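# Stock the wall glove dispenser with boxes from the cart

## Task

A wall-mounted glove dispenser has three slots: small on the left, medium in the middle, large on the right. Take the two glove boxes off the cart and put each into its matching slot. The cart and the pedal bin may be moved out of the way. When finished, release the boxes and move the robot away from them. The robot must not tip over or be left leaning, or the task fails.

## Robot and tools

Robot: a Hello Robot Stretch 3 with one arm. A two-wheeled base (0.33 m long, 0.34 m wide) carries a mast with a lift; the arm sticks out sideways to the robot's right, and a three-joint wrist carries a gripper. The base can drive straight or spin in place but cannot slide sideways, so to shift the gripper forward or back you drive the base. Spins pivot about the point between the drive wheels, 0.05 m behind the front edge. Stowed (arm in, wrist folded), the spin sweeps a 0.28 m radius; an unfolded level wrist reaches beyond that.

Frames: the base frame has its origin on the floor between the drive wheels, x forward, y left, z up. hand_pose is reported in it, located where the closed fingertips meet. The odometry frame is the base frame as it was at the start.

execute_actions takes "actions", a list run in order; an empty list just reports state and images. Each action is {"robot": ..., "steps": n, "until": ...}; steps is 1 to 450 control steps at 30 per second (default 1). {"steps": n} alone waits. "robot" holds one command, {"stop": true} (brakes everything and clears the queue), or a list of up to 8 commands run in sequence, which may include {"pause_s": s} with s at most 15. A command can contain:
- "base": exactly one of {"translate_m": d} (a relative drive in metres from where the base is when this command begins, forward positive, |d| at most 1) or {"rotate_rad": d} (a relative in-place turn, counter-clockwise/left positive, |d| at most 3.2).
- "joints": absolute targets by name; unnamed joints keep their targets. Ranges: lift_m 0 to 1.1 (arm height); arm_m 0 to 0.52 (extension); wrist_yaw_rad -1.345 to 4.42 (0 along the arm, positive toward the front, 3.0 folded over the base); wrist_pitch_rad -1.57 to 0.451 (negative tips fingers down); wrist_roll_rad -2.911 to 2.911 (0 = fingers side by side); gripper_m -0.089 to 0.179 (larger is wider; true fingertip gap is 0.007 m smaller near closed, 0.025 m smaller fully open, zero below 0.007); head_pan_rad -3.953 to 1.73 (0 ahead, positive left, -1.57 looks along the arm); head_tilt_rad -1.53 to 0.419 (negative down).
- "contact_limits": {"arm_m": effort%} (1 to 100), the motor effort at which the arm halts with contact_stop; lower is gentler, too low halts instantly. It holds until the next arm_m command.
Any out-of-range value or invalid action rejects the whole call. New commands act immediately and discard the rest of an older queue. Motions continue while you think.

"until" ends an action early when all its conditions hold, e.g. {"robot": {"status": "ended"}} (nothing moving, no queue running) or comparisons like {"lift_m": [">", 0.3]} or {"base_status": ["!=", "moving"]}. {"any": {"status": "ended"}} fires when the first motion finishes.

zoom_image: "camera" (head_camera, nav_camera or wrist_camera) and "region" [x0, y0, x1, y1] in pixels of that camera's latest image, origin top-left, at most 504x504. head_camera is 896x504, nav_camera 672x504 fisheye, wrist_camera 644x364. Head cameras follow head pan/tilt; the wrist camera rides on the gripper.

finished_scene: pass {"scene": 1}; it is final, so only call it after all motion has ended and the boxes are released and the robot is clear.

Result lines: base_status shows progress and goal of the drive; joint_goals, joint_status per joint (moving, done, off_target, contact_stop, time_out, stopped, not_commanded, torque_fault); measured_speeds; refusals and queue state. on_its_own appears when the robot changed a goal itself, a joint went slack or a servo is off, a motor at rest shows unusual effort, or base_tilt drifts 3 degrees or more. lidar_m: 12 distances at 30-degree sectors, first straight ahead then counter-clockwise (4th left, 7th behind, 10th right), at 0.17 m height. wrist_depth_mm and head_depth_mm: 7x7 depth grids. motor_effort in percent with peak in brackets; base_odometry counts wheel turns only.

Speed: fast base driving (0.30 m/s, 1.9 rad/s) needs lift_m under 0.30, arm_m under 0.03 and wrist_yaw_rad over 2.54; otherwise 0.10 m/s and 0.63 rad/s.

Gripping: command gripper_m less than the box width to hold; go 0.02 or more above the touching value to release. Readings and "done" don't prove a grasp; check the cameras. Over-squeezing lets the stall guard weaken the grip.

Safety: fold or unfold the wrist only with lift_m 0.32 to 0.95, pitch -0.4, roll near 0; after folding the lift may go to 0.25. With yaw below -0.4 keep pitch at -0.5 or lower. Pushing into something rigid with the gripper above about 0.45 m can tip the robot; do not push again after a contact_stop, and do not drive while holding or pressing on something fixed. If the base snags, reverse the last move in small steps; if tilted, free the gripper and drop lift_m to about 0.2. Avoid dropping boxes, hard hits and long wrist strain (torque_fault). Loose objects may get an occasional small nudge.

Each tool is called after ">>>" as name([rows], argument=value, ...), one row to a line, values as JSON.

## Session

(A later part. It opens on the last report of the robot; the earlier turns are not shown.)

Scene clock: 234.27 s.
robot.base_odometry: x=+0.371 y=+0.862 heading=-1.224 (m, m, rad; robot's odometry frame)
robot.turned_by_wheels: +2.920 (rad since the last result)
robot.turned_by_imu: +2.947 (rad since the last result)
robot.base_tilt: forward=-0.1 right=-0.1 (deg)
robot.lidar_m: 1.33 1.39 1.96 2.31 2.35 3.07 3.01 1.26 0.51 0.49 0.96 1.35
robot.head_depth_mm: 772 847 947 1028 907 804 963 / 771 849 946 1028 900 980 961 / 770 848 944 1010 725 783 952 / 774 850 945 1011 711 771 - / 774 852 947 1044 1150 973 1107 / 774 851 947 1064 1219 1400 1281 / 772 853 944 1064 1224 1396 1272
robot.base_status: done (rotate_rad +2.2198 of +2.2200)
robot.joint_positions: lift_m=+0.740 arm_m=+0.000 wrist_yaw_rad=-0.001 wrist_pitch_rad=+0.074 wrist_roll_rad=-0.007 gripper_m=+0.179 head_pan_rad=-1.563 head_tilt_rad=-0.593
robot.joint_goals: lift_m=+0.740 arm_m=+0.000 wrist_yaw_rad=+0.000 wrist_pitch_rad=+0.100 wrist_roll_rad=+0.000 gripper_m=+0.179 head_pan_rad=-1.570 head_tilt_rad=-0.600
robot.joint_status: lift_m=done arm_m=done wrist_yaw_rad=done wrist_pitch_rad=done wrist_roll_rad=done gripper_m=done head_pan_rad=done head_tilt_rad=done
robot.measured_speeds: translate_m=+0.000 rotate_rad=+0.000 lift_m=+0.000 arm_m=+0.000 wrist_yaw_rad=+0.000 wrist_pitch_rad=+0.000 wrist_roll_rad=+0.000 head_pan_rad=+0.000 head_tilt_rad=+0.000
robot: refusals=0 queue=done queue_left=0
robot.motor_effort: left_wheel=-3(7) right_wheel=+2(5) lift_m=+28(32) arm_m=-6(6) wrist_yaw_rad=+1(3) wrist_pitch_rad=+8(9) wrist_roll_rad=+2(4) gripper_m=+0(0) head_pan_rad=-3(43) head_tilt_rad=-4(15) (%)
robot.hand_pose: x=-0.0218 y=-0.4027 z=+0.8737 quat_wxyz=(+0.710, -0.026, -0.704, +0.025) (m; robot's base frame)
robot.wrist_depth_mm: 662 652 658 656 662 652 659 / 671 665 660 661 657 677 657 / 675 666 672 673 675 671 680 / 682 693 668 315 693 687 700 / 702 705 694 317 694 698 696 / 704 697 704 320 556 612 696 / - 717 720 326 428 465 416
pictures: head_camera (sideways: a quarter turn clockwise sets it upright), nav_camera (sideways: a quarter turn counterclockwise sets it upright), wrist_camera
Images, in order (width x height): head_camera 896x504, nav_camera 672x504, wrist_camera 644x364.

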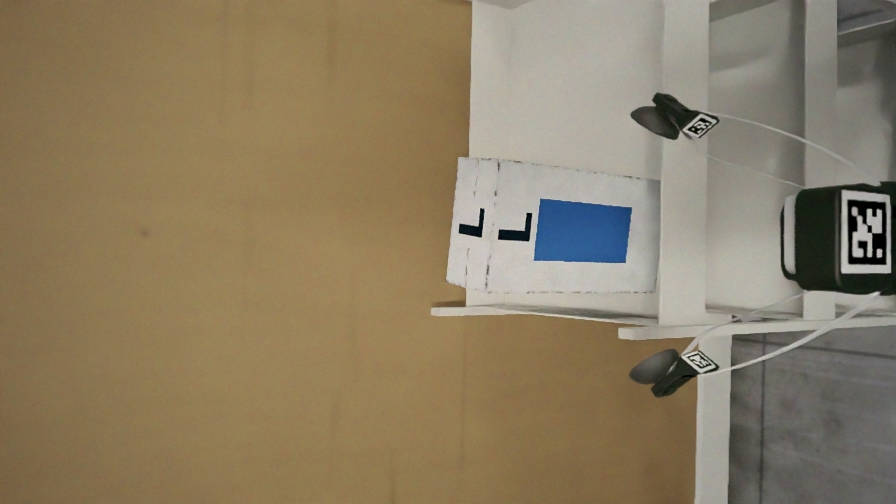

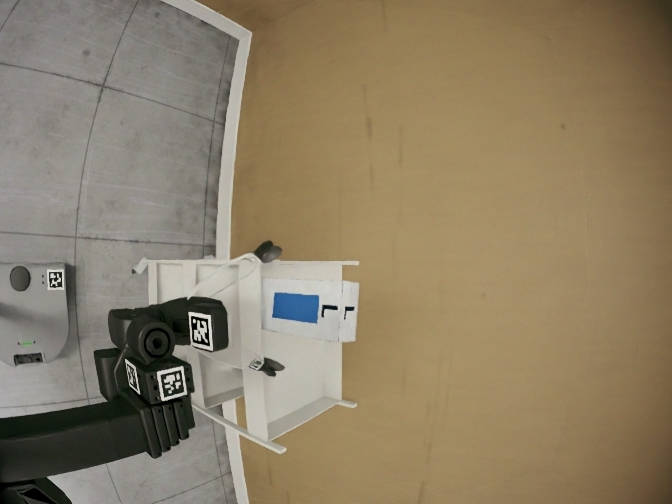

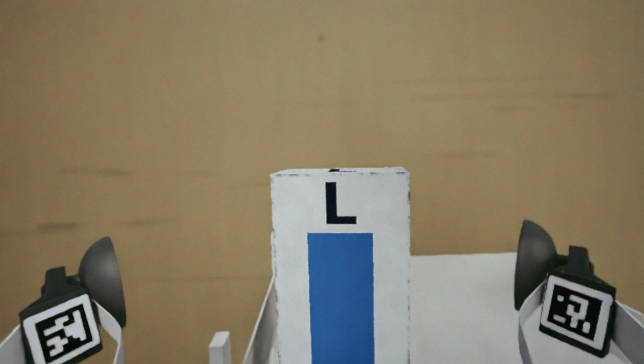

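>>> execute_actions([
  {"robot":[{"joints":{"wrist_yaw_rad":-0.08,"lift_m":0.752,"arm_m":0.205}},{"joints":{"gripper_m":0.075}},{"pause_s":1},{"joints":{"lift_m":0.85}}],"steps":450,"until":{"robot":{"status":"ended"}}},
])

Scene clock: 245.70 s.
robot.base_odometry: x=+0.371 y=+0.862 heading=-1.224 (m, m, rad; robot's odometry frame)
robot.turned_by_wheels: +0.000 (rad since the last result)
robot.turned_by_imu: -0.002 (rad since the last result)
robot.base_tilt: forward=-0.1 right=+0.0 (deg)
robot.lidar_m: 1.33 1.39 1.96 2.32 2.35 3.08 3.01 1.26 0.51 0.49 0.97 1.35
robot.head_depth_mm: 773 851 947 1026 - - 1095 / 771 851 948 1044 - 981 959 / 774 850 932 612 - 974 952 / 773 851 931 617 - 792 950 / 773 852 944 1047 1148 973 1110 / 772 849 945 1065 1216 1394 1281 / 773 854 947 1068 1220 1393 1271
robot.base_status: done (rotate_rad +2.2198 of +2.2200)
robot.joint_positions: lift_m=+0.850 arm_m=+0.205 wrist_yaw_rad=-0.082 wrist_pitch_rad=+0.037 wrist_roll_rad=-0.006 gripper_m=+0.082 head_pan_rad=-1.563 head_tilt_rad=-0.593
robot.joint_goals: lift_m=+0.850 arm_m=+0.205 wrist_yaw_rad=-0.080 wrist_pitch_rad=+0.100 wrist_roll_rad=+0.000 gripper_m=+0.081 head_pan_rad=-1.570 head_tilt_rad=-0.600
robot.joint_status: lift_m=done arm_m=done wrist_yaw_rad=done wrist_pitch_rad=done wrist_roll_rad=done gripper_m=done head_pan_rad=done head_tilt_rad=done
robot.measured_speeds: translate_m=+0.000 rotate_rad=+0.000 lift_m=+0.000 arm_m=+0.000 wrist_yaw_rad=+0.000 wrist_pitch_rad=+0.000 wrist_roll_rad=+0.000 head_pan_rad=+0.000 head_tilt_rad=+0.000
robot: refusals=0 queue=done queue_left=0
robot.on_its_own: gripper_m is held at +0.081, not at your +0.075, by its stall guard, which is not easing now
robot.motor_effort: left_wheel=-3(4) right_wheel=+3(4) lift_m=+40(42) arm_m=+6(13) wrist_yaw_rad=+2(3) wrist_pitch_rad=+19(20) wrist_roll_rad=+2(2) gripper_m=-20(99) head_pan_rad=-3(4) head_tilt_rad=-3(4) (%)
robot.hand_pose: x=-0.0425 y=-0.6057 z=+0.9738 quat_wxyz=(+0.709, -0.042, -0.703, -0.016) (m; robot's base frame)
robot.wrist_depth_mm: 426 425 438 448 455 476 471 / 426 438 446 456 469 476 490 / 436 447 457 464 472 482 505 / 449 457 469 476 488 498 511 / 457 464 136 126 119 512 520 / 464 126 124 121 118 116 535 / 478 127 125 121 118 117 555
pictures: head_camera (sideways: a quarter turn clockwise sets it upright), nav_camera (sideways: a quarter turn counterclockwise sets it upright), wrist_camera
Images, in order (width x height): head_camera 896x504, nav_camera 672x504, wrist_camera 644x364.

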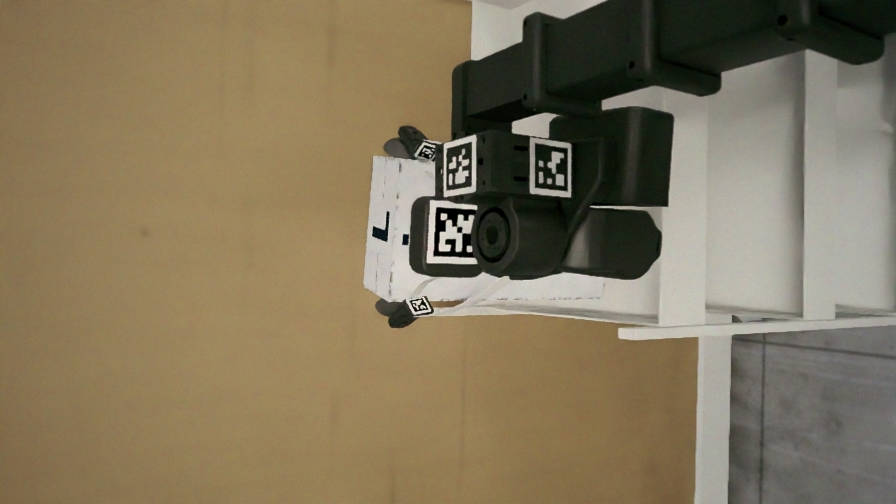

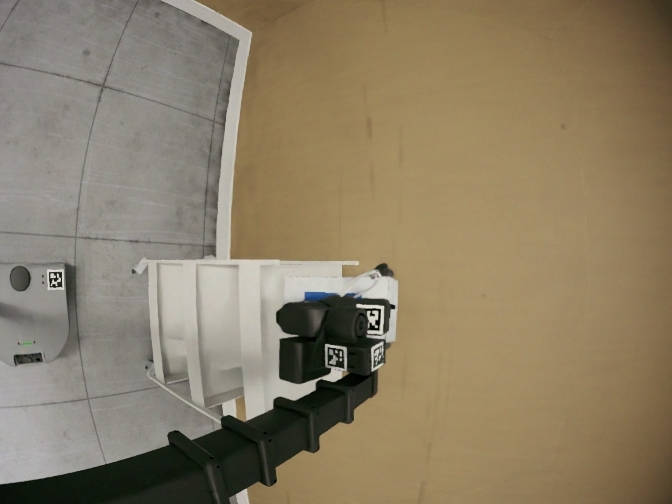

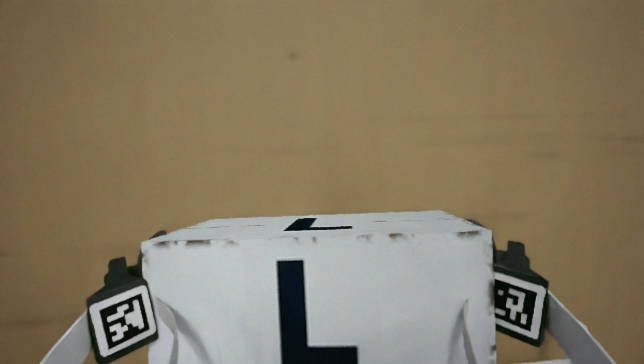

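>>> execute_actions([
  {"robot":{"joints":{"lift_m":1.05,"arm_m":0.03,"wrist_yaw_rad":-0.12,"wrist_pitch_rad":0.22,"head_tilt_rad":-0.5}},"steps":150,"until":{"robot":{"status":"ended"}}},
  {"robot":[{"base":{"rotate_rad":1.12}},{"base":{"translate_m":1.0}},{"base":{"translate_m":0.35}},{"base":{"rotate_rad":0.44}},{"joints":{"arm_m":0.24}}],"steps":450,"until":{"robot":{"status":"ended"}}},
  {"steps":450,"until":{"robot":{"status":"ended"}}},
])

Scene clock: 281.03 s.
robot.base_odometry: x=+1.714 y=+0.722 heading=+0.336 (m, m, rad; robot's odometry frame)
robot.turned_by_wheels: +1.560 (rad since the last result)
robot.turned_by_imu: +1.571 (rad since the last result)
robot.base_tilt: forward=-0.1 right=+0.0 (deg)
robot.lidar_m: 1.62 1.54 1.50 3.54 2.99 1.79 2.07 1.08 0.80 0.78 0.81 1.13
robot.head_depth_mm: 649 - 778 855 953 1079 1243 / 648 - - 852 948 1077 1247 / 648 - - 632 948 1079 1232 / 647 - - 747 932 1075 1237 / 646 702 770 838 911 1070 1228 / 647 704 768 847 922 1069 1238 / 646 701 765 810 825 1068 1228
robot.base_status: done (rotate_rad +0.4398 of +0.4400)
robot.joint_positions: lift_m=+1.050 arm_m=+0.240 wrist_yaw_rad=-0.120 wrist_pitch_rad=+0.148 wrist_roll_rad=-0.005 gripper_m=+0.082 head_pan_rad=-1.563 head_tilt_rad=-0.507
robot.joint_goals: lift_m=+1.050 arm_m=+0.240 wrist_yaw_rad=-0.120 wrist_pitch_rad=+0.220 wrist_roll_rad=+0.000 gripper_m=+0.081 head_pan_rad=-1.570 head_tilt_rad=-0.500
robot.joint_status: lift_m=done arm_m=done wrist_yaw_rad=done wrist_pitch_rad=off_target wrist_roll_rad=done gripper_m=done head_pan_rad=done head_tilt_rad=done
robot.measured_speeds: translate_m=+0.000 rotate_rad=+0.000 lift_m=+0.000 arm_m=+0.000 wrist_yaw_rad=+0.000 wrist_pitch_rad=+0.000 wrist_roll_rad=+0.000 head_pan_rad=+0.000 head_tilt_rad=+0.000
robot: refusals=0 queue=done queue_left=0
robot.on_its_own: gripper_m is held at +0.081, not at your +0.075, by its stall guard, which is not easing now
robot.motor_effort: left_wheel=-4(8) right_wheel=+2(6) lift_m=+40(42) arm_m=+6(5) wrist_yaw_rad=+0(6) wrist_pitch_rad=+22(25) wrist_roll_rad=+1(2) gripper_m=-21(21) head_pan_rad=-4(4) head_tilt_rad=+3(16) (%)
robot.hand_pose: x=-0.0521 y=-0.6397 z=+1.2025 quat_wxyz=(+0.709, -0.094, -0.699, +0.010) (m; robot's base frame)
robot.wrist_depth_mm: 271 280 287 298 309 320 333 / 273 279 291 301 310 320 333 / 273 281 290 300 312 324 336 / 274 282 291 301 310 325 337 / 275 281 136 125 119 326 339 / 277 126 124 120 118 116 340 / 276 126 124 121 118 116 344
pictures: head_camera (sideways: a quarter turn clockwise sets it upright), nav_camera (sideways: a quarter turn counterclockwise sets it upright), wrist_camera
Images, in order (width x height): head_camera 896x504, nav_camera 672x504, wrist_camera 644x364.

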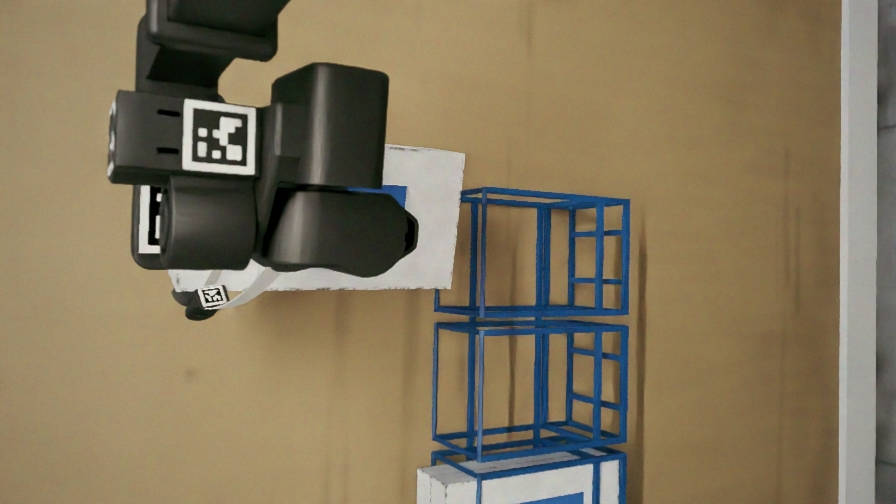

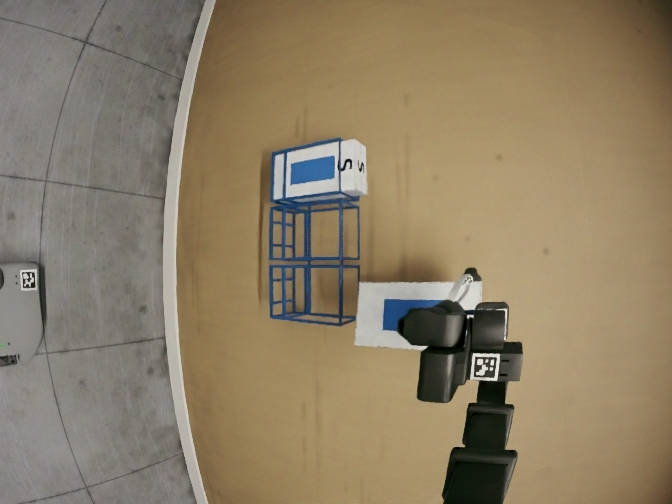

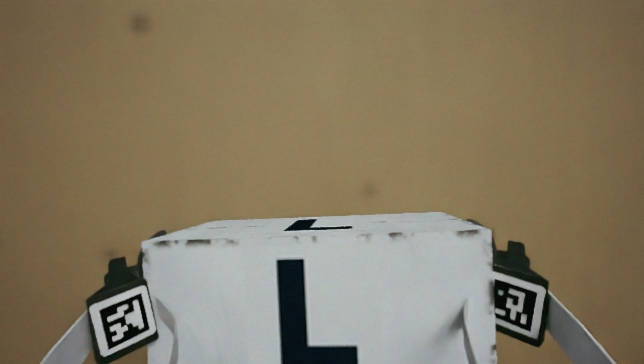

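>>> execute_actions([
  {"robot":[{"joints":{"wrist_yaw_rad":0.085,"arm_m":0.33,"wrist_roll_rad":0.02}},{"joints":{"lift_m":1.01}}],"steps":300,"until":{"robot":{"status":"ended"}}},
])

Scene clock: 287.93 s.
robot.base_odometry: x=+1.714 y=+0.722 heading=+0.336 (m, m, rad; robot's odometry frame)
robot.turned_by_wheels: +0.000 (rad since the last result)
robot.turned_by_imu: -0.001 (rad since the last result)
robot.base_tilt: forward=-0.1 right=+0.0 (deg)
robot.lidar_m: 1.62 1.54 1.50 3.54 2.98 1.80 2.06 1.08 0.80 0.78 0.81 1.13
robot.head_depth_mm: 649 697 - 867 955 1081 1248 / 648 687 781 850 950 1076 1241 / 649 688 - 840 946 1073 1238 / 647 687 - 751 931 1075 1237 / 648 682 697 836 911 1071 1237 / 645 700 766 847 922 1070 1235 / 647 702 770 809 826 1072 1227
robot.base_status: done (rotate_rad +0.4398 of +0.4400)
robot.joint_positions: lift_m=+1.010 arm_m=+0.330 wrist_yaw_rad=+0.084 wrist_pitch_rad=+0.149 wrist_roll_rad=+0.015 gripper_m=+0.082 head_pan_rad=-1.563 head_tilt_rad=-0.507
robot.joint_goals: lift_m=+1.010 arm_m=+0.330 wrist_yaw_rad=+0.085 wrist_pitch_rad=+0.220 wrist_roll_rad=+0.020 gripper_m=+0.081 head_pan_rad=-1.570 head_tilt_rad=-0.500
robot.joint_status: lift_m=done arm_m=done wrist_yaw_rad=done wrist_pitch_rad=off_target wrist_roll_rad=done gripper_m=done head_pan_rad=done head_tilt_rad=done
robot.measured_speeds: translate_m=+0.000 rotate_rad=+0.000 lift_m=+0.000 arm_m=+0.000 wrist_yaw_rad=+0.000 wrist_pitch_rad=+0.000 wrist_roll_rad=+0.000 head_pan_rad=+0.000 head_tilt_rad=+0.000
robot: refusals=0 queue=done queue_left=0
robot.on_its_own: gripper_m is held at +0.081, not at your +0.075, by its stall guard, which is not easing now
robot.motor_effort: left_wheel=-3(4) right_wheel=+2(3) lift_m=+32(42) arm_m=+6(5) wrist_yaw_rad=+0(5) wrist_pitch_rad=+22(22) wrist_roll_rad=+1(2) gripper_m=-20(21) head_pan_rad=-3(3) head_tilt_rad=+4(3) (%)
robot.hand_pose: x=+0.0001 y=-0.7307 z=+1.1629 quat_wxyz=(+0.697, -0.022, -0.712, +0.082) (m; robot's base frame)
robot.wrist_depth_mm: 218 213 209 205 199 197 193 / 220 214 209 206 202 198 193 / 219 216 211 206 203 199 194 / 221 217 213 209 203 200 195 / 224 220 136 125 118 199 197 / 225 126 123 121 118 116 197 / 226 126 124 120 118 116 197
pictures: head_camera (sideways: a quarter turn clockwise sets it upright), nav_camera (sideways: a quarter turn counterclockwise sets it upright), wrist_camera
Images, in order (width x height): head_camera 896x504, nav_camera 672x504, wrist_camera 644x364.

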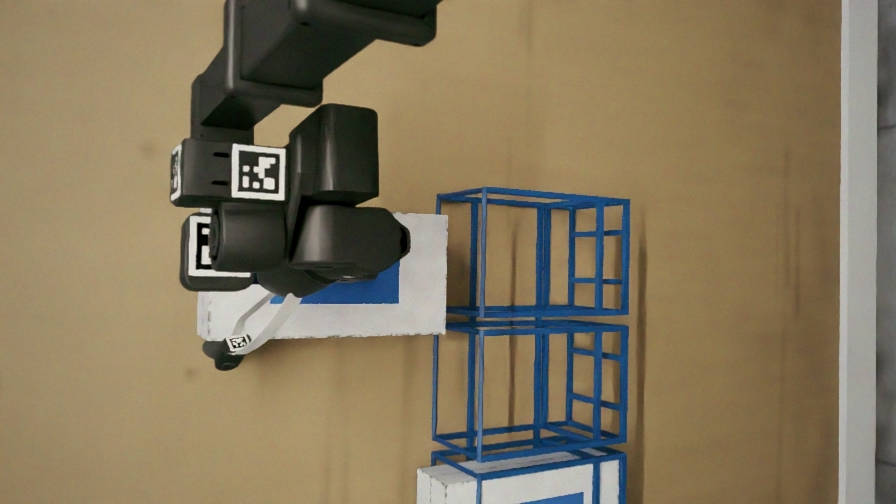

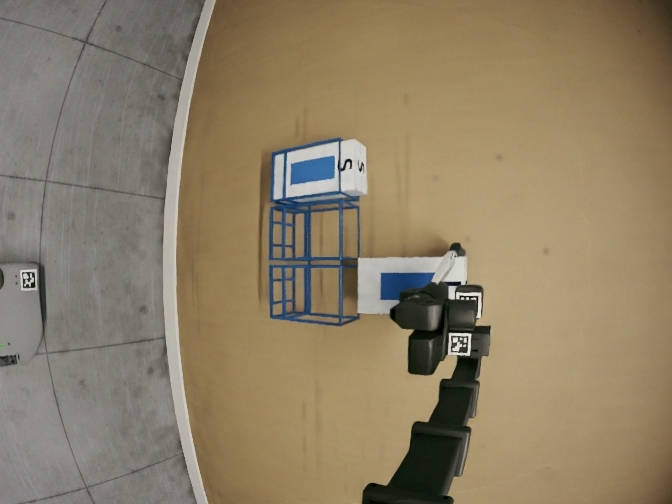

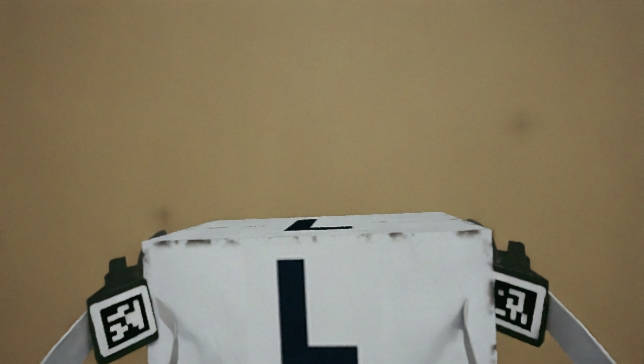

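Box centre 274 vs slot 252: back 0.023.

>>> execute_actions([
  {"robot":[{"base":{"translate_m":-0.023},"joints":{"arm_m":0.326}},{"joints":{"lift_m":0.93}}],"steps":300,"until":{"robot":{"status":"ended"}}},
])

Scene clock: 293.13 s.
robot.base_odometry: x=+1.692 y=+0.714 heading=+0.336 (m, m, rad; robot's odometry frame)
robot.turned_by_wheels: +0.000 (rad since the last result)
robot.turned_by_imu: -0.001 (rad since the last result)
robot.base_tilt: forward=-0.1 right=+0.0 (deg)
robot.lidar_m: 1.64 1.54 1.52 3.54 2.95 1.77 2.07 1.08 0.80 0.78 0.81 1.13
robot.head_depth_mm: 649 707 769 - - 1097 1247 / 649 706 754 879 950 1075 1240 / 649 705 750 - 951 1074 1231 / 645 702 731 - 931 1073 1237 / 647 702 708 750 931 1075 1224 / 645 700 766 847 930 1066 1232 / 646 700 768 823 856 1070 1231
robot.base_status: done (translate_m -0.0230 of -0.0230)
robot.joint_positions: lift_m=+0.930 arm_m=+0.326 wrist_yaw_rad=+0.084 wrist_pitch_rad=+0.149 wrist_roll_rad=+0.015 gripper_m=+0.082 head_pan_rad=-1.563 head_tilt_rad=-0.507
robot.joint_goals: lift_m=+0.930 arm_m=+0.326 wrist_yaw_rad=+0.085 wrist_pitch_rad=+0.220 wrist_roll_rad=+0.020 gripper_m=+0.081 head_pan_rad=-1.570 head_tilt_rad=-0.500
robot.joint_status: lift_m=done arm_m=done wrist_yaw_rad=done wrist_pitch_rad=off_target wrist_roll_rad=done gripper_m=done head_pan_rad=done head_tilt_rad=done
robot.measured_speeds: translate_m=+0.000 rotate_rad=+0.000 lift_m=+0.000 arm_m=+0.000 wrist_yaw_rad=+0.000 wrist_pitch_rad=+0.000 wrist_roll_rad=+0.000 head_pan_rad=+0.000 head_tilt_rad=+0.000
robot: refusals=0 queue=done queue_left=0
robot.on_its_own: gripper_m is held at +0.081, not at your +0.075, by its stall guard, which is not easing now
robot.motor_effort: left_wheel=-3(6) right_wheel=+2(4) lift_m=+33(32) arm_m=-6(6) wrist_yaw_rad=+2(0) wrist_pitch_rad=+22(22) wrist_roll_rad=+2(1) gripper_m=-20(21) head_pan_rad=-4(4) head_tilt_rad=+4(4) (%)
robot.hand_pose: x=+0.0001 y=-0.7275 z=+1.0829 quat_wxyz=(+0.697, -0.022, -0.712, +0.082) (m; robot's base frame)
robot.wrist_depth_mm: 222 217 212 206 203 198 194 / 223 218 213 209 204 200 195 / 223 219 213 209 205 201 197 / 226 220 216 210 206 202 198 / 227 222 136 125 119 203 199 / 227 127 124 121 118 116 199 / 230 126 124 121 118 117 201
pictures: head_camera (sideways: a quarter turn clockwise sets it upright), nav_camera (sideways: a quarter turn counterclockwise sets it upright), wrist_camera
Images, in order (width x height): head_camera 896x504, nav_camera 672x504, wrist_camera 644x364.

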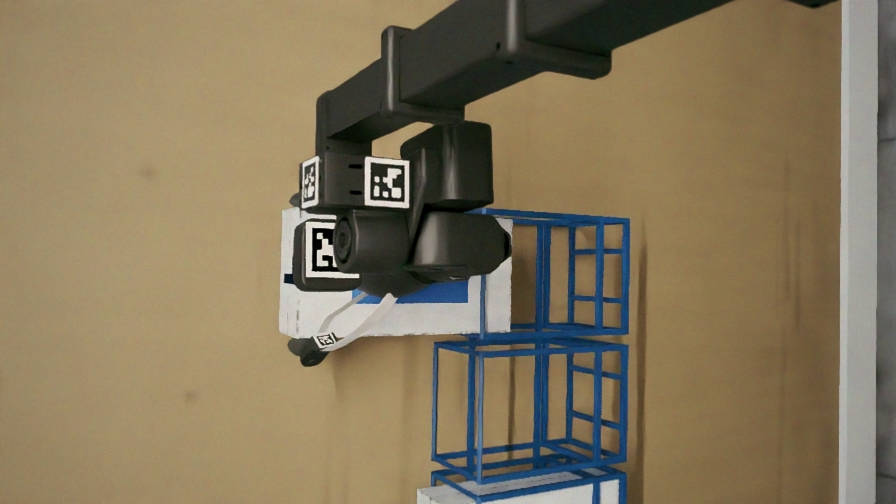

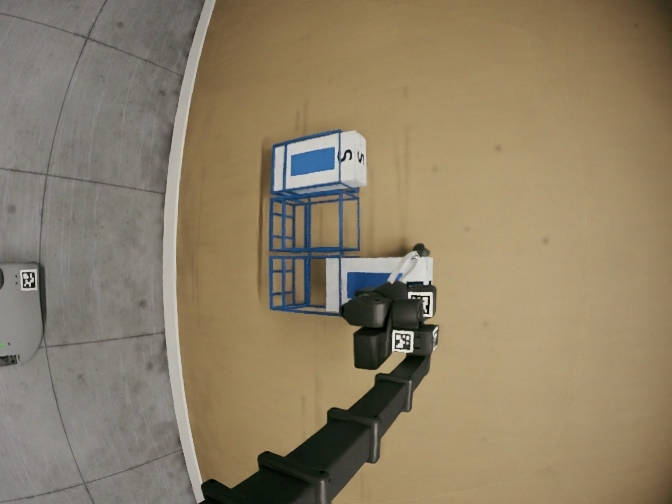

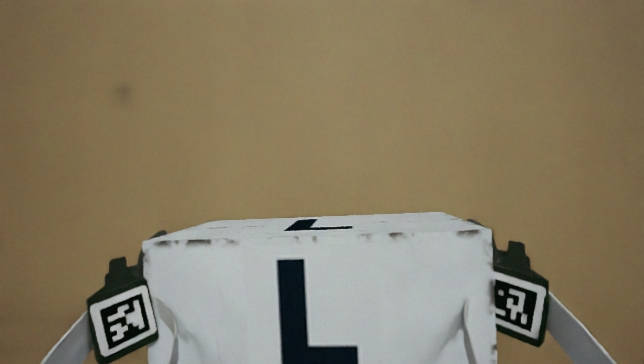

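>>> execute_actions([
  {"robot":[{"joints":{"lift_m":0.768}},{"joints":{"gripper_m":0.179}},{"joints":{"lift_m":0.85}},{"joints":{"arm_m":0}}],"steps":450,"until":{"robot":{"status":"ended"}}},
])

Scene clock: 304.67 s.
robot.base_odometry: x=+1.692 y=+0.714 heading=+0.336 (m, m, rad; robot's odometry frame)
robot.turned_by_wheels: +0.000 (rad since the last result)
robot.turned_by_imu: -0.002 (rad since the last result)
robot.base_tilt: forward=-0.1 right=+0.0 (deg)
robot.lidar_m: 1.64 1.54 1.52 3.53 2.95 1.77 2.07 1.08 0.81 0.78 0.81 1.13
robot.head_depth_mm: 651 707 774 853 948 1076 1220 / 647 705 773 852 934 1078 1211 / 648 705 771 851 949 1056 1241 / 648 704 771 769 816 1041 - / 648 701 769 772 830 1069 1234 / 646 701 768 846 924 1070 1229 / 646 701 767 821 859 1068 1225
robot.base_status: done (translate_m -0.0230 of -0.0230)
robot.joint_positions: lift_m=+0.850 arm_m=+0.000 wrist_yaw_rad=+0.084 wrist_pitch_rad=+0.194 wrist_roll_rad=+0.013 gripper_m=+0.179 head_pan_rad=-1.563 head_tilt_rad=-0.507
robot.joint_goals: lift_m=+0.850 arm_m=+0.000 wrist_yaw_rad=+0.085 wrist_pitch_rad=+0.220 wrist_roll_rad=+0.020 gripper_m=+0.179 head_pan_rad=-1.570 head_tilt_rad=-0.500
robot.joint_status: lift_m=done arm_m=done wrist_yaw_rad=done wrist_pitch_rad=off_target wrist_roll_rad=done gripper_m=done head_pan_rad=done head_tilt_rad=done
robot.measured_speeds: translate_m=+0.000 rotate_rad=+0.000 lift_m=+0.000 arm_m=+0.000 wrist_yaw_rad=+0.000 wrist_pitch_rad=+0.000 wrist_roll_rad=+0.000 head_pan_rad=+0.000 head_tilt_rad=+0.000
robot: refusals=0 queue=done queue_left=0
robot.motor_effort: left_wheel=-3(3) right_wheel=+3(3) lift_m=+36(35) arm_m=-6(4) wrist_yaw_rad=-1(1) wrist_pitch_rad=+8(22) wrist_roll_rad=+2(2) gripper_m=+0(88) head_pan_rad=-3(4) head_tilt_rad=+3(3) (%)
robot.hand_pose: x=+0.0001 y=-0.4005 z=+1.0145 quat_wxyz=(+0.696, -0.038, -0.710, +0.098) (m; robot's base frame)
robot.wrist_depth_mm: 587 581 563 553 543 524 517 / 588 582 560 556 535 532 520 / 587 573 563 553 543 532 515 / 589 571 558 550 533 528 514 / 582 579 566 551 535 524 513 / 586 477 557 446 537 523 511 / - 460 556 447 534 520 514
pictures: head_camera (sideways: a quarter turn clockwise sets it upright), nav_camera (sideways: a quarter turn counterclockwise sets it upright), wrist_camera
Images, in order (width x height): head_camera 896x504, nav_camera 672x504, wrist_camera 644x364.

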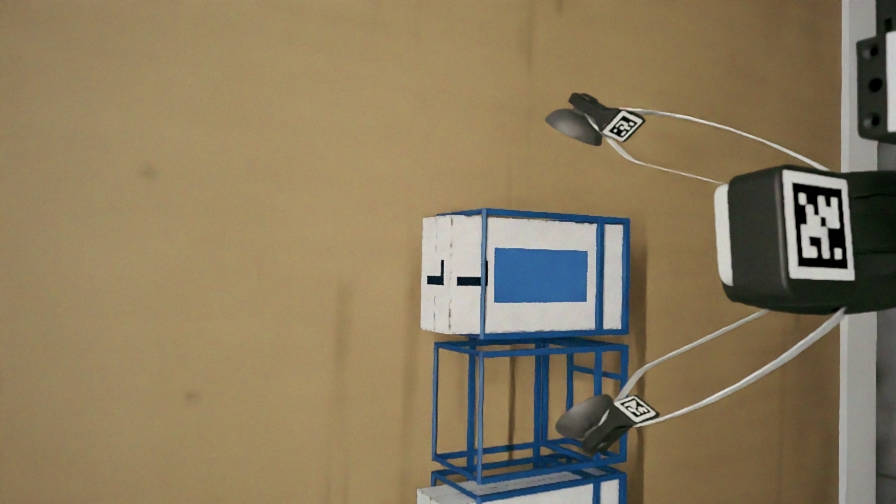

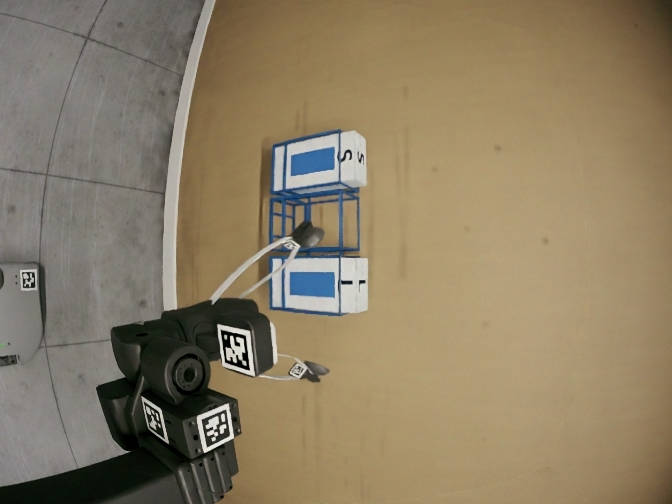

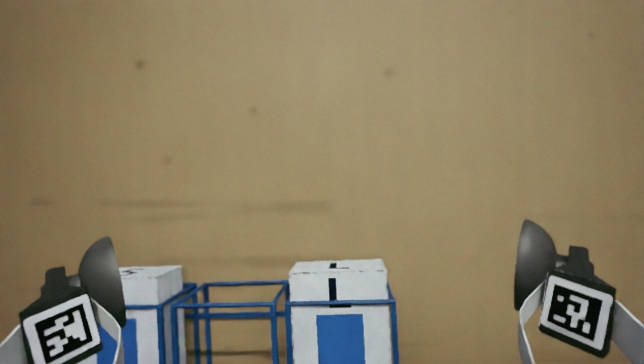

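>>> finished_scene(scene=1)

The scene is finished: the task was done.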